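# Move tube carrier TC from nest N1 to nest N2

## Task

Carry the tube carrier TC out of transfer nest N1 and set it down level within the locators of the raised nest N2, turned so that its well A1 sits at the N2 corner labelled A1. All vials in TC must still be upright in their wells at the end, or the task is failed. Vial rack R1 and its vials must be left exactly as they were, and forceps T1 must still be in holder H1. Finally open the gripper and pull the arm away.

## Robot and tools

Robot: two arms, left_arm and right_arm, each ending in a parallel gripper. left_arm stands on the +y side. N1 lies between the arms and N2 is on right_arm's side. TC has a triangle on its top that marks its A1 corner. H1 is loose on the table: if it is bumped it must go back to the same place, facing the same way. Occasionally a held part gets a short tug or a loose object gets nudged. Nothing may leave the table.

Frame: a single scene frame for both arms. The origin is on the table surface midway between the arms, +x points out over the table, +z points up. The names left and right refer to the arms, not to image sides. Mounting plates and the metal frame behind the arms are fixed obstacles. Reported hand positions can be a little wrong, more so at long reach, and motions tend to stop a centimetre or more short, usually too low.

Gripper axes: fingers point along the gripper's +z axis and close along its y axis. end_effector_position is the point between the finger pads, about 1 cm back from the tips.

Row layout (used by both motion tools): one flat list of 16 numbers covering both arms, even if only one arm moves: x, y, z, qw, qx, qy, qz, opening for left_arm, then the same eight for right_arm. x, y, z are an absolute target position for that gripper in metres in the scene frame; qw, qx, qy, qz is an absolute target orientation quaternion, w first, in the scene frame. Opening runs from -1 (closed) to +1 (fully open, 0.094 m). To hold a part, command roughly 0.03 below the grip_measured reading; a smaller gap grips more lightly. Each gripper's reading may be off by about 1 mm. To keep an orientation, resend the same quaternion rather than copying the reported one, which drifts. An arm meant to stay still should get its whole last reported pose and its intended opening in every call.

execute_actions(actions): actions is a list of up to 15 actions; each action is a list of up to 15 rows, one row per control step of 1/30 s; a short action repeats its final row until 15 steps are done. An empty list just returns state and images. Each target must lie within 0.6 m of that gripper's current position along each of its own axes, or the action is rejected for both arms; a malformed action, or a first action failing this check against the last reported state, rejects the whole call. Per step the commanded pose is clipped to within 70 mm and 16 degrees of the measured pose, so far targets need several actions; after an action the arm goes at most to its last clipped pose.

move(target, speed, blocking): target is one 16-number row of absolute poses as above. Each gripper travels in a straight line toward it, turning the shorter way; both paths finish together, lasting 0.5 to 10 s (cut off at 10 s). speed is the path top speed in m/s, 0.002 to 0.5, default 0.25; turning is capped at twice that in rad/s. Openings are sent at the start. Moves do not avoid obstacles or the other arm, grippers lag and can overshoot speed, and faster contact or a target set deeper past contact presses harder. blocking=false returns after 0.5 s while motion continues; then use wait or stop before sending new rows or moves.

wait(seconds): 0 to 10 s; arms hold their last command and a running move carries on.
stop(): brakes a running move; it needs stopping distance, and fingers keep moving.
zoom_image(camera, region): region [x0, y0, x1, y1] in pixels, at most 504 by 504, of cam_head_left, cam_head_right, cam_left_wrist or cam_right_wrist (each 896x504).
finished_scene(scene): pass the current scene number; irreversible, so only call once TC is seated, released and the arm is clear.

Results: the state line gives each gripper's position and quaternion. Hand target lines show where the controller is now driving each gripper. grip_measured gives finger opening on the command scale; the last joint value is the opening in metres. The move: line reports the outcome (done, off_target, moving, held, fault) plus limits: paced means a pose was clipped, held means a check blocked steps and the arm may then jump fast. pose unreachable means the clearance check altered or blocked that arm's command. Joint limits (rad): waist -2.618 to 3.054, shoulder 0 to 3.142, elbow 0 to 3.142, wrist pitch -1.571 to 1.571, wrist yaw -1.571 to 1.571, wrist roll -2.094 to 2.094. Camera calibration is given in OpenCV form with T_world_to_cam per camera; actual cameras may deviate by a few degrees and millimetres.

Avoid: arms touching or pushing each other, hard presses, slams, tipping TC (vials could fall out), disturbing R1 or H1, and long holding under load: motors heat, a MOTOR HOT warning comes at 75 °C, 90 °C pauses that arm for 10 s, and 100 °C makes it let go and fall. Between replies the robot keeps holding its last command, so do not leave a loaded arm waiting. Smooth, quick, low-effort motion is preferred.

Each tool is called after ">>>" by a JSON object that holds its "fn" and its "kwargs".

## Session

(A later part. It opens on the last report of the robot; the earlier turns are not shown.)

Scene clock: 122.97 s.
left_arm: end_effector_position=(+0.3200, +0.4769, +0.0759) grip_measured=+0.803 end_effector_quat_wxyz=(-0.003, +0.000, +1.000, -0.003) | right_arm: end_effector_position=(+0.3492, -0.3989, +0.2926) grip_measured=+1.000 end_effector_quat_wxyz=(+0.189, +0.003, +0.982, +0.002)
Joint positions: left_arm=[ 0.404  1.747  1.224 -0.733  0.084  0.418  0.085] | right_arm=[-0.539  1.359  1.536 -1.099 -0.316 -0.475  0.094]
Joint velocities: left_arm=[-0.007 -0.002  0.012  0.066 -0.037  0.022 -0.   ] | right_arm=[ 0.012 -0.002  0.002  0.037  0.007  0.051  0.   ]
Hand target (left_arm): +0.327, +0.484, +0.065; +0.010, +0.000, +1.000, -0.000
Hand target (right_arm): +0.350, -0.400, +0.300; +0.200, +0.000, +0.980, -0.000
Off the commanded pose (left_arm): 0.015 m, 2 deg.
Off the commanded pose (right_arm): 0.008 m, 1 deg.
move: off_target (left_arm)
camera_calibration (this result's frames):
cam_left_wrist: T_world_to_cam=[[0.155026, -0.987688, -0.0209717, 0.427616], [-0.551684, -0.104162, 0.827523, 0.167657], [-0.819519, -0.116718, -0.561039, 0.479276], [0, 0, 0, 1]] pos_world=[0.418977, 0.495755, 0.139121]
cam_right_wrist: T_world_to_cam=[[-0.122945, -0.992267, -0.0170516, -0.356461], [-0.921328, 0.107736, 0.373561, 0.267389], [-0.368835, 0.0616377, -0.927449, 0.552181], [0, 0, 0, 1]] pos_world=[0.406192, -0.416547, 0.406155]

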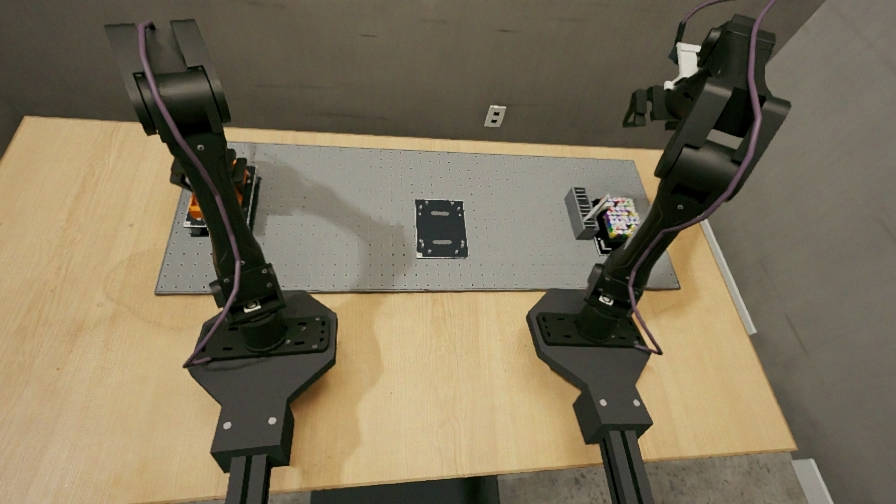

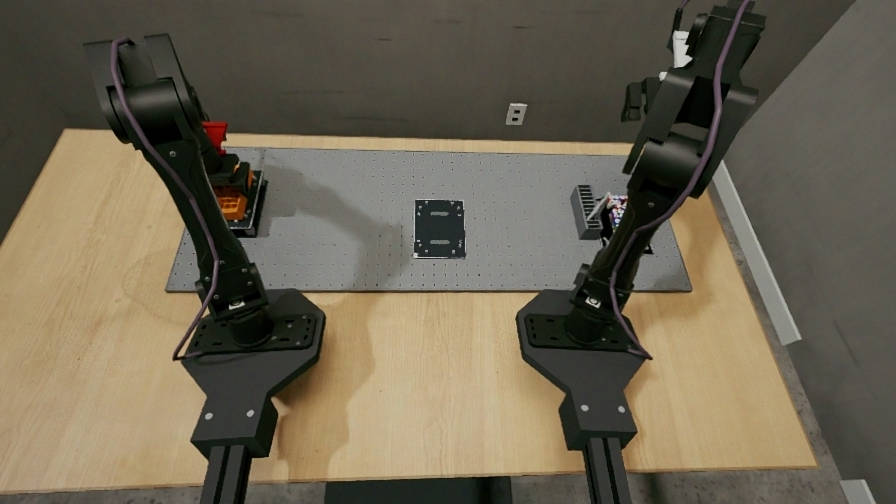

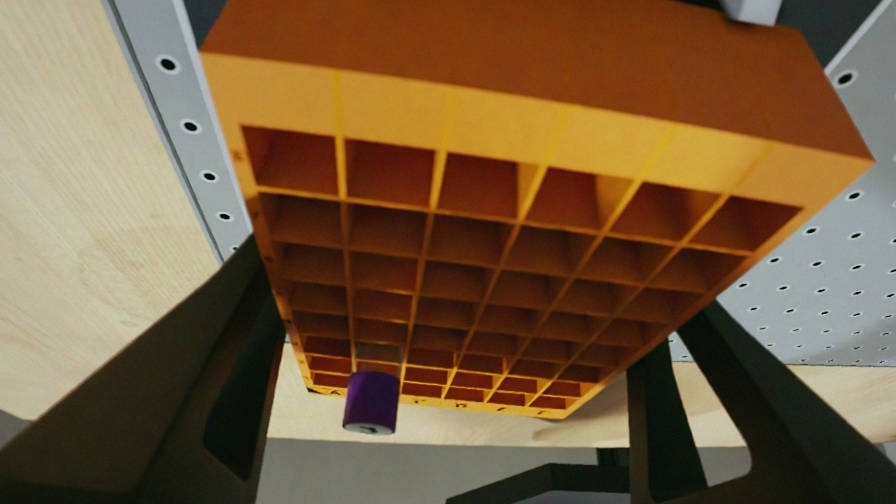

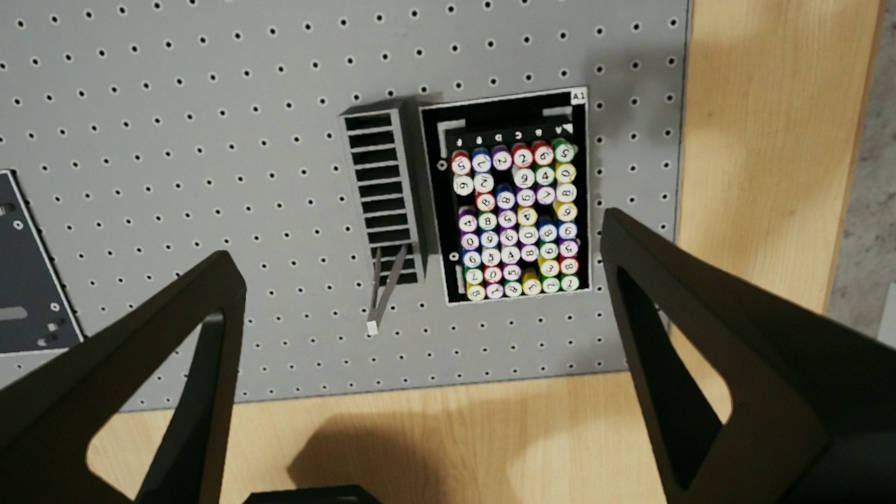

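>>> {"fn": "move", "kwargs": {"target": [0.32,0.477,0.075,0,0,1,0,1,0.35,-0.4,0.3,0.2,0,0.98,0,1], "speed": 0.01}}

>>> {"fn": "move", "kwargs": {"target": [0.32,0.477,0.18,0,0,1,0,1,0.35,-0.4,0.3,0.2,0,0.98,0,1], "speed": 0.08}}

>>> {"fn": "move", "kwargs": {"target": [0.28,0.12,0.22,0,0,1,0,1,0.35,-0.4,0.3,0.2,0,0.98,0,1]}}

>>> {"fn": "zoom_image", "kwargs": {"camera": "cam_head_left", "region": [170, 140, 280, 250]}}

>>> {"fn": "zoom_image", "kwargs": {"camera": "cam_head_right", "region": [180, 140, 290, 250]}}

Scene clock: 133.73 s.
left_arm: end_effector_position=(+0.3197, +0.4768, +0.0759) grip_measured=+1.000 end_effector_quat_wxyz=(-0.004, -0.000, +1.000, -0.004) | right_arm: end_effector_position=(+0.3492, -0.3989, +0.2926) grip_measured=+1.000 end_effector_quat_wxyz=(+0.189, +0.003, +0.982, +0.002)
Joint positions: left_arm=[ 0.404  1.747  1.224 -0.735  0.084  0.418  0.094] | right_arm=[-0.539  1.359  1.536 -1.099 -0.316 -0.475  0.094]
Joint velocities: left_arm=[-0.007  0.012  0.007 -0.037 -0.022  0.037  0.   ] | right_arm=[-0.002 -0.017 -0.002 -0.051 -0.037  0.022  0.   ]
Hand target (left_arm): +0.320, +0.477, +0.075; +0.000, -0.000, +1.000, -0.000
Hand target (right_arm): +0.350, -0.400, +0.300; +0.200, +0.000, +0.980, -0.000
Off the commanded pose (left_arm): 0.001 m, 1 deg.
Off the commanded pose (right_arm): 0.008 m, 1 deg.
move: done
camera_calibration (this result's frames):
cam_left_wrist: T_world_to_cam=[[0.155495, -0.987622, -0.0205822, 0.427307], [-0.550478, -0.103933, 0.828355, 0.166888], [-0.820241, -0.117475, -0.559825, 0.479476], [0, 0, 0, 1]] pos_world=[0.41871, 0.49569, 0.138975]
cam_right_wrist: T_world_to_cam=[[-0.122945, -0.992267, -0.0170516, -0.356461], [-0.921328, 0.107736, 0.373561, 0.267389], [-0.368835, 0.0616377, -0.927449, 0.552181], [0, 0, 0, 1]] pos_world=[0.406192, -0.416547, 0.406155]

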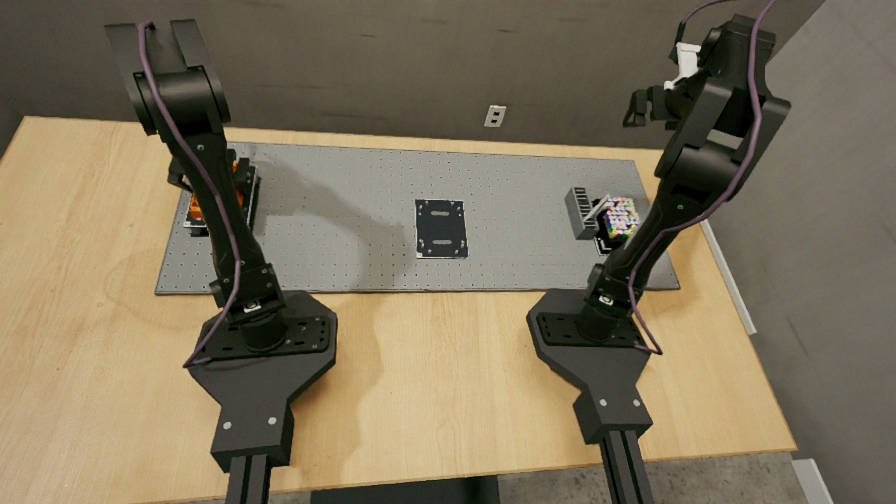

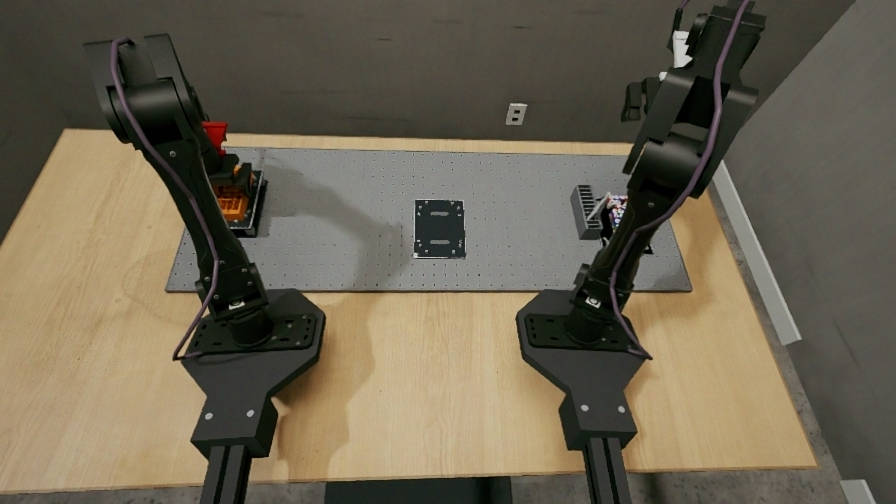

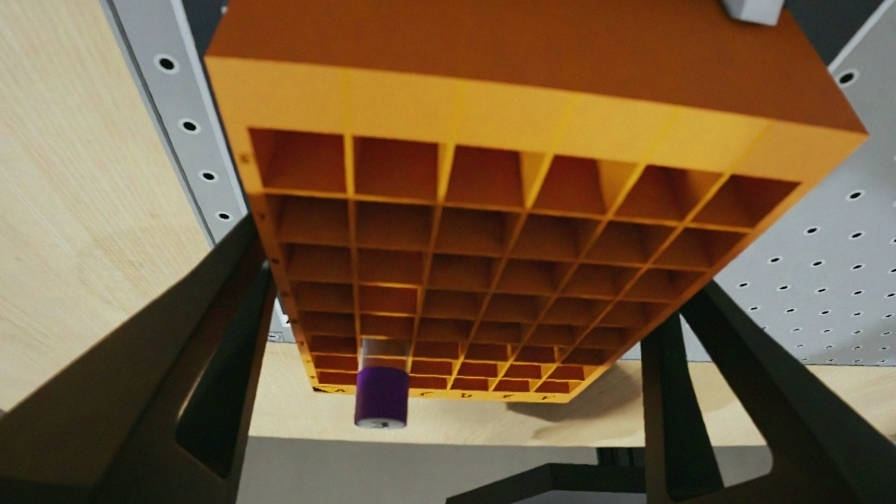

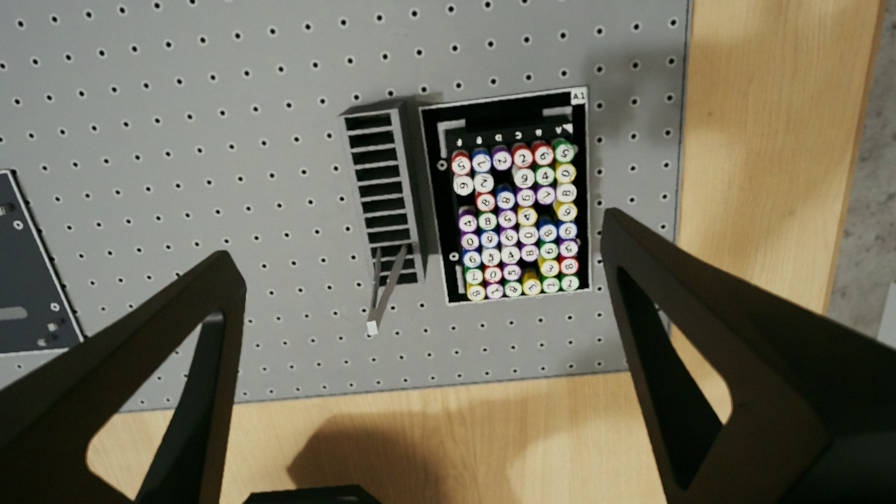

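Scene clock: 135.57 s.
left_arm: end_effector_position=(+0.3133, +0.4728, +0.1693) grip_measured=+1.000 end_effector_quat_wxyz=(-0.014, +0.000, +1.000, -0.005) | right_arm: end_effector_position=(+0.3492, -0.3989, +0.2926) grip_measured=+1.000 end_effector_quat_wxyz=(+0.189, +0.003, +0.982, +0.002)
Joint positions: left_arm=[ 0.423  1.588  1.4   -1.09   0.084  0.438  0.094] | right_arm=[-0.539  1.359  1.536 -1.099 -0.316 -0.475  0.094]
Joint velocities: left_arm=[-0.017  0.002 -0.017  0.007  0.022 -0.007  0.   ] | right_arm=[ 0.007 -0.007 -0.002 -0.081 -0.051 -0.037  0.   ]
Hand target (left_arm): +0.318, +0.477, +0.180; -0.000, +0.000, +1.000, +0.000
Hand target (right_arm): +0.350, -0.400, +0.300; +0.200, +0.000, +0.980, -0.000
Off the commanded pose (left_arm): 0.013 m, 2 deg.
Off the commanded pose (right_arm): 0.008 m, 1 deg.
move: off_target (left_arm)
camera_calibration (this result's frames):
cam_left_wrist: T_world_to_cam=[[0.154268, -0.98781, -0.020825, 0.426818], [-0.534203, -0.101121, 0.839287, 0.0772658], [-0.831161, -0.11835, -0.54329, 0.527071], [0, 0, 0, 1]] pos_world=[0.413513, 0.491807, 0.230393]
cam_right_wrist: T_world_to_cam=[[-0.122945, -0.992267, -0.0170516, -0.356461], [-0.921328, 0.107736, 0.373561, 0.267389], [-0.368835, 0.0616377, -0.927449, 0.552181], [0, 0, 0, 1]] pos_world=[0.406192, -0.416547, 0.406155]

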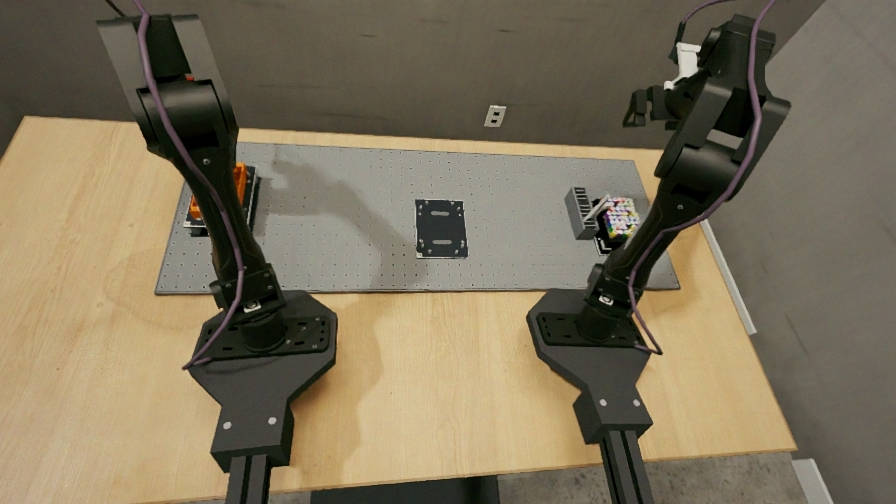

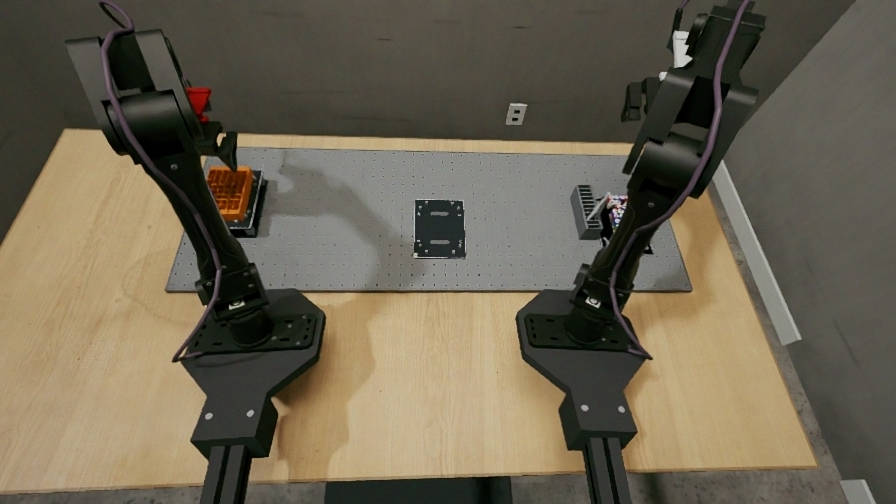

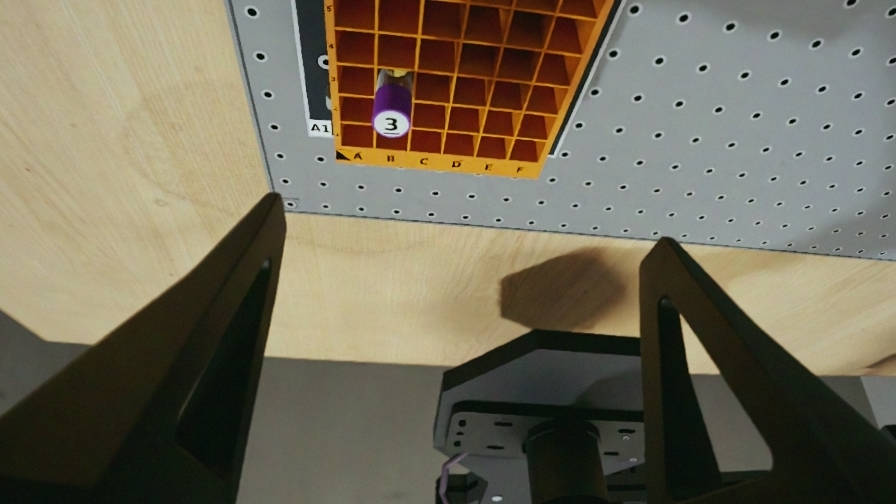

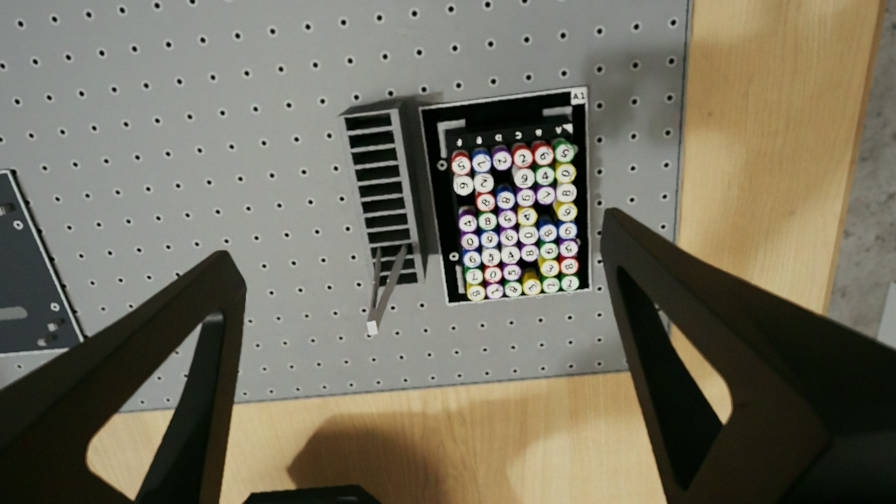

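Scene clock: 137.67 s.
left_arm: end_effector_position=(+0.2724, +0.1137, +0.2180) grip_measured=+1.000 end_effector_quat_wxyz=(-0.006, -0.003, +1.000, -0.027) | right_arm: end_effector_position=(+0.3492, -0.3989, +0.2926) grip_measured=+1.000 end_effector_quat_wxyz=(+0.189, +0.003, +0.982, +0.002)
Joint positions: left_arm=[-0.839  1.657  1.521 -1.217 -0.231 -0.784  0.094] | right_arm=[-0.539  1.359  1.536 -1.099 -0.316 -0.475  0.094]
Joint velocities: left_arm=[-0.022 -0.002 -0.002 -0.066 -0.007 -0.022  0.   ] | right_arm=[-0.002 -0.007 -0.012 -0.007  0.007 -0.066  0.   ]
Hand target (left_arm): +0.278, +0.115, +0.221; +0.003, -0.006, +1.000, -0.019
Hand target (right_arm): +0.350, -0.400, +0.300; +0.200, +0.000, +0.980, -0.000
Off the commanded pose (left_arm): 0.010 m, 3 deg.
Off the commanded pose (right_arm): 0.008 m, 1 deg.
move: off_target (left_arm)
camera_calibration (this result's frames):
cam_left_wrist: T_world_to_cam=[[0.161271, -0.986583, 0.0254253, 0.0673067], [-0.547463, -0.067996, 0.834063, -0.0206996], [-0.821143, -0.148429, -0.551084, 0.479443], [0, 0, 0, 1]] pos_world=[0.371504, 0.13616, 0.279766]
cam_right_wrist: T_world_to_cam=[[-0.122945, -0.992267, -0.0170516, -0.356461], [-0.921328, 0.107736, 0.373561, 0.267389], [-0.368835, 0.0616377, -0.927449, 0.552181], [0, 0, 0, 1]] pos_world=[0.406192, -0.416547, 0.406155]

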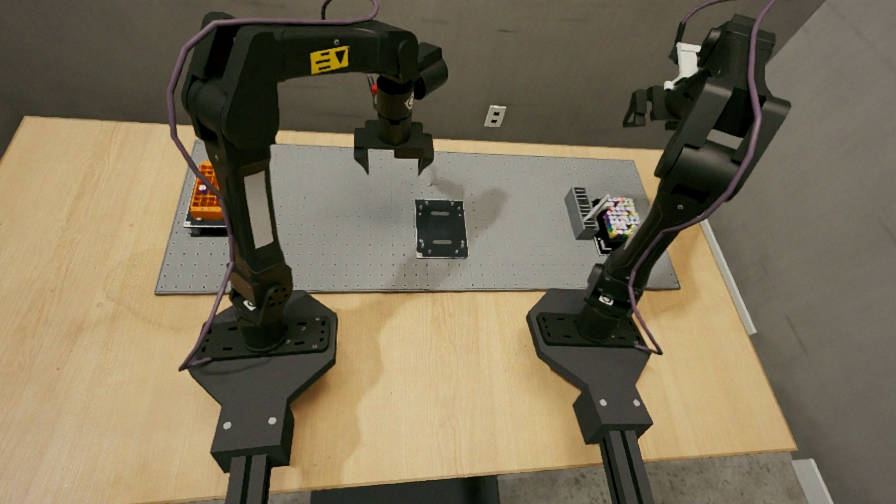

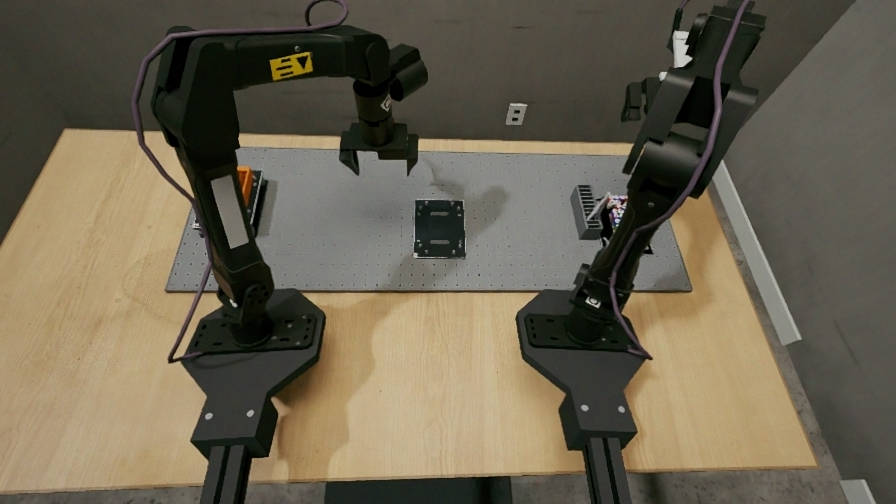

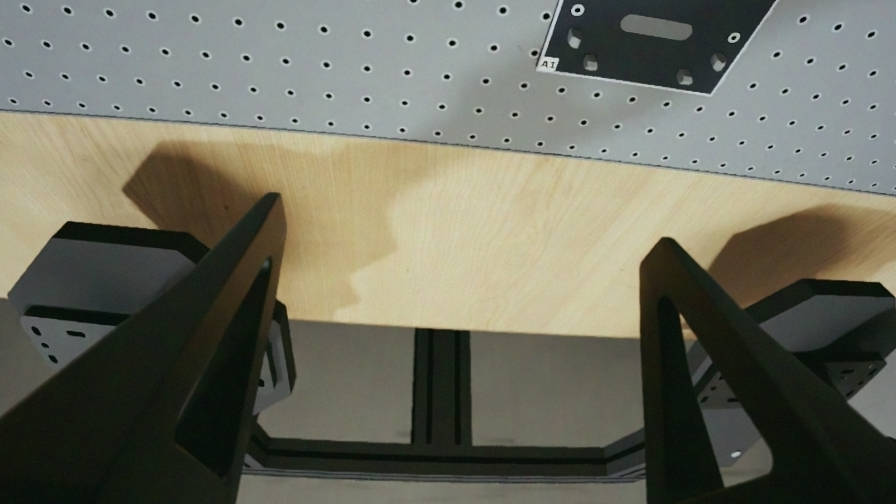

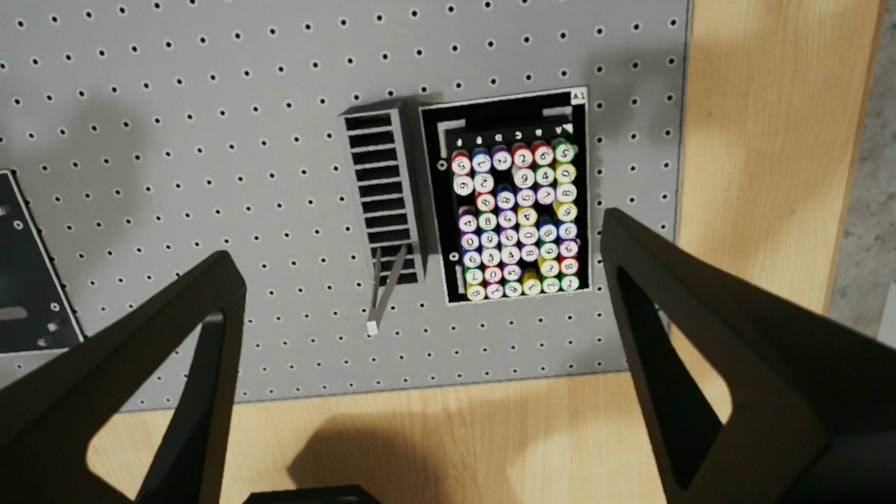

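Region (170, 140, 280, 250) of cam_head_left's 896x504 image, scaled by 4.582, with more detail than that image has.

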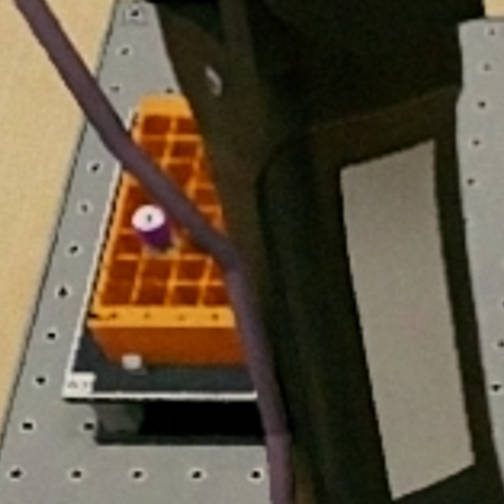

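Region (180, 140, 290, 250) of cam_head_right's 896x504 image, scaled by 4.582, with more detail than that image has.

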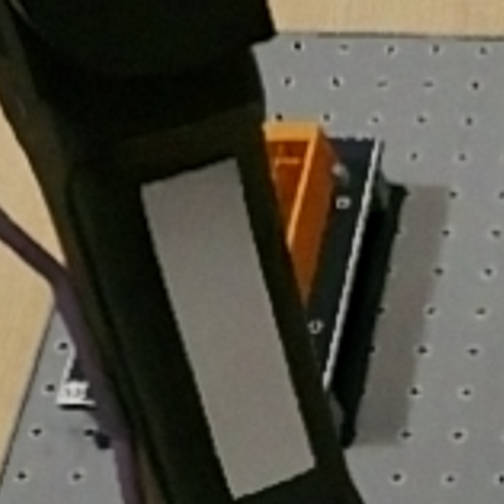

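It settled level inside the pins.

>>> {"fn": "finished_scene", "kwargs": {"scene": 2}}

The scene is finished: the task was done.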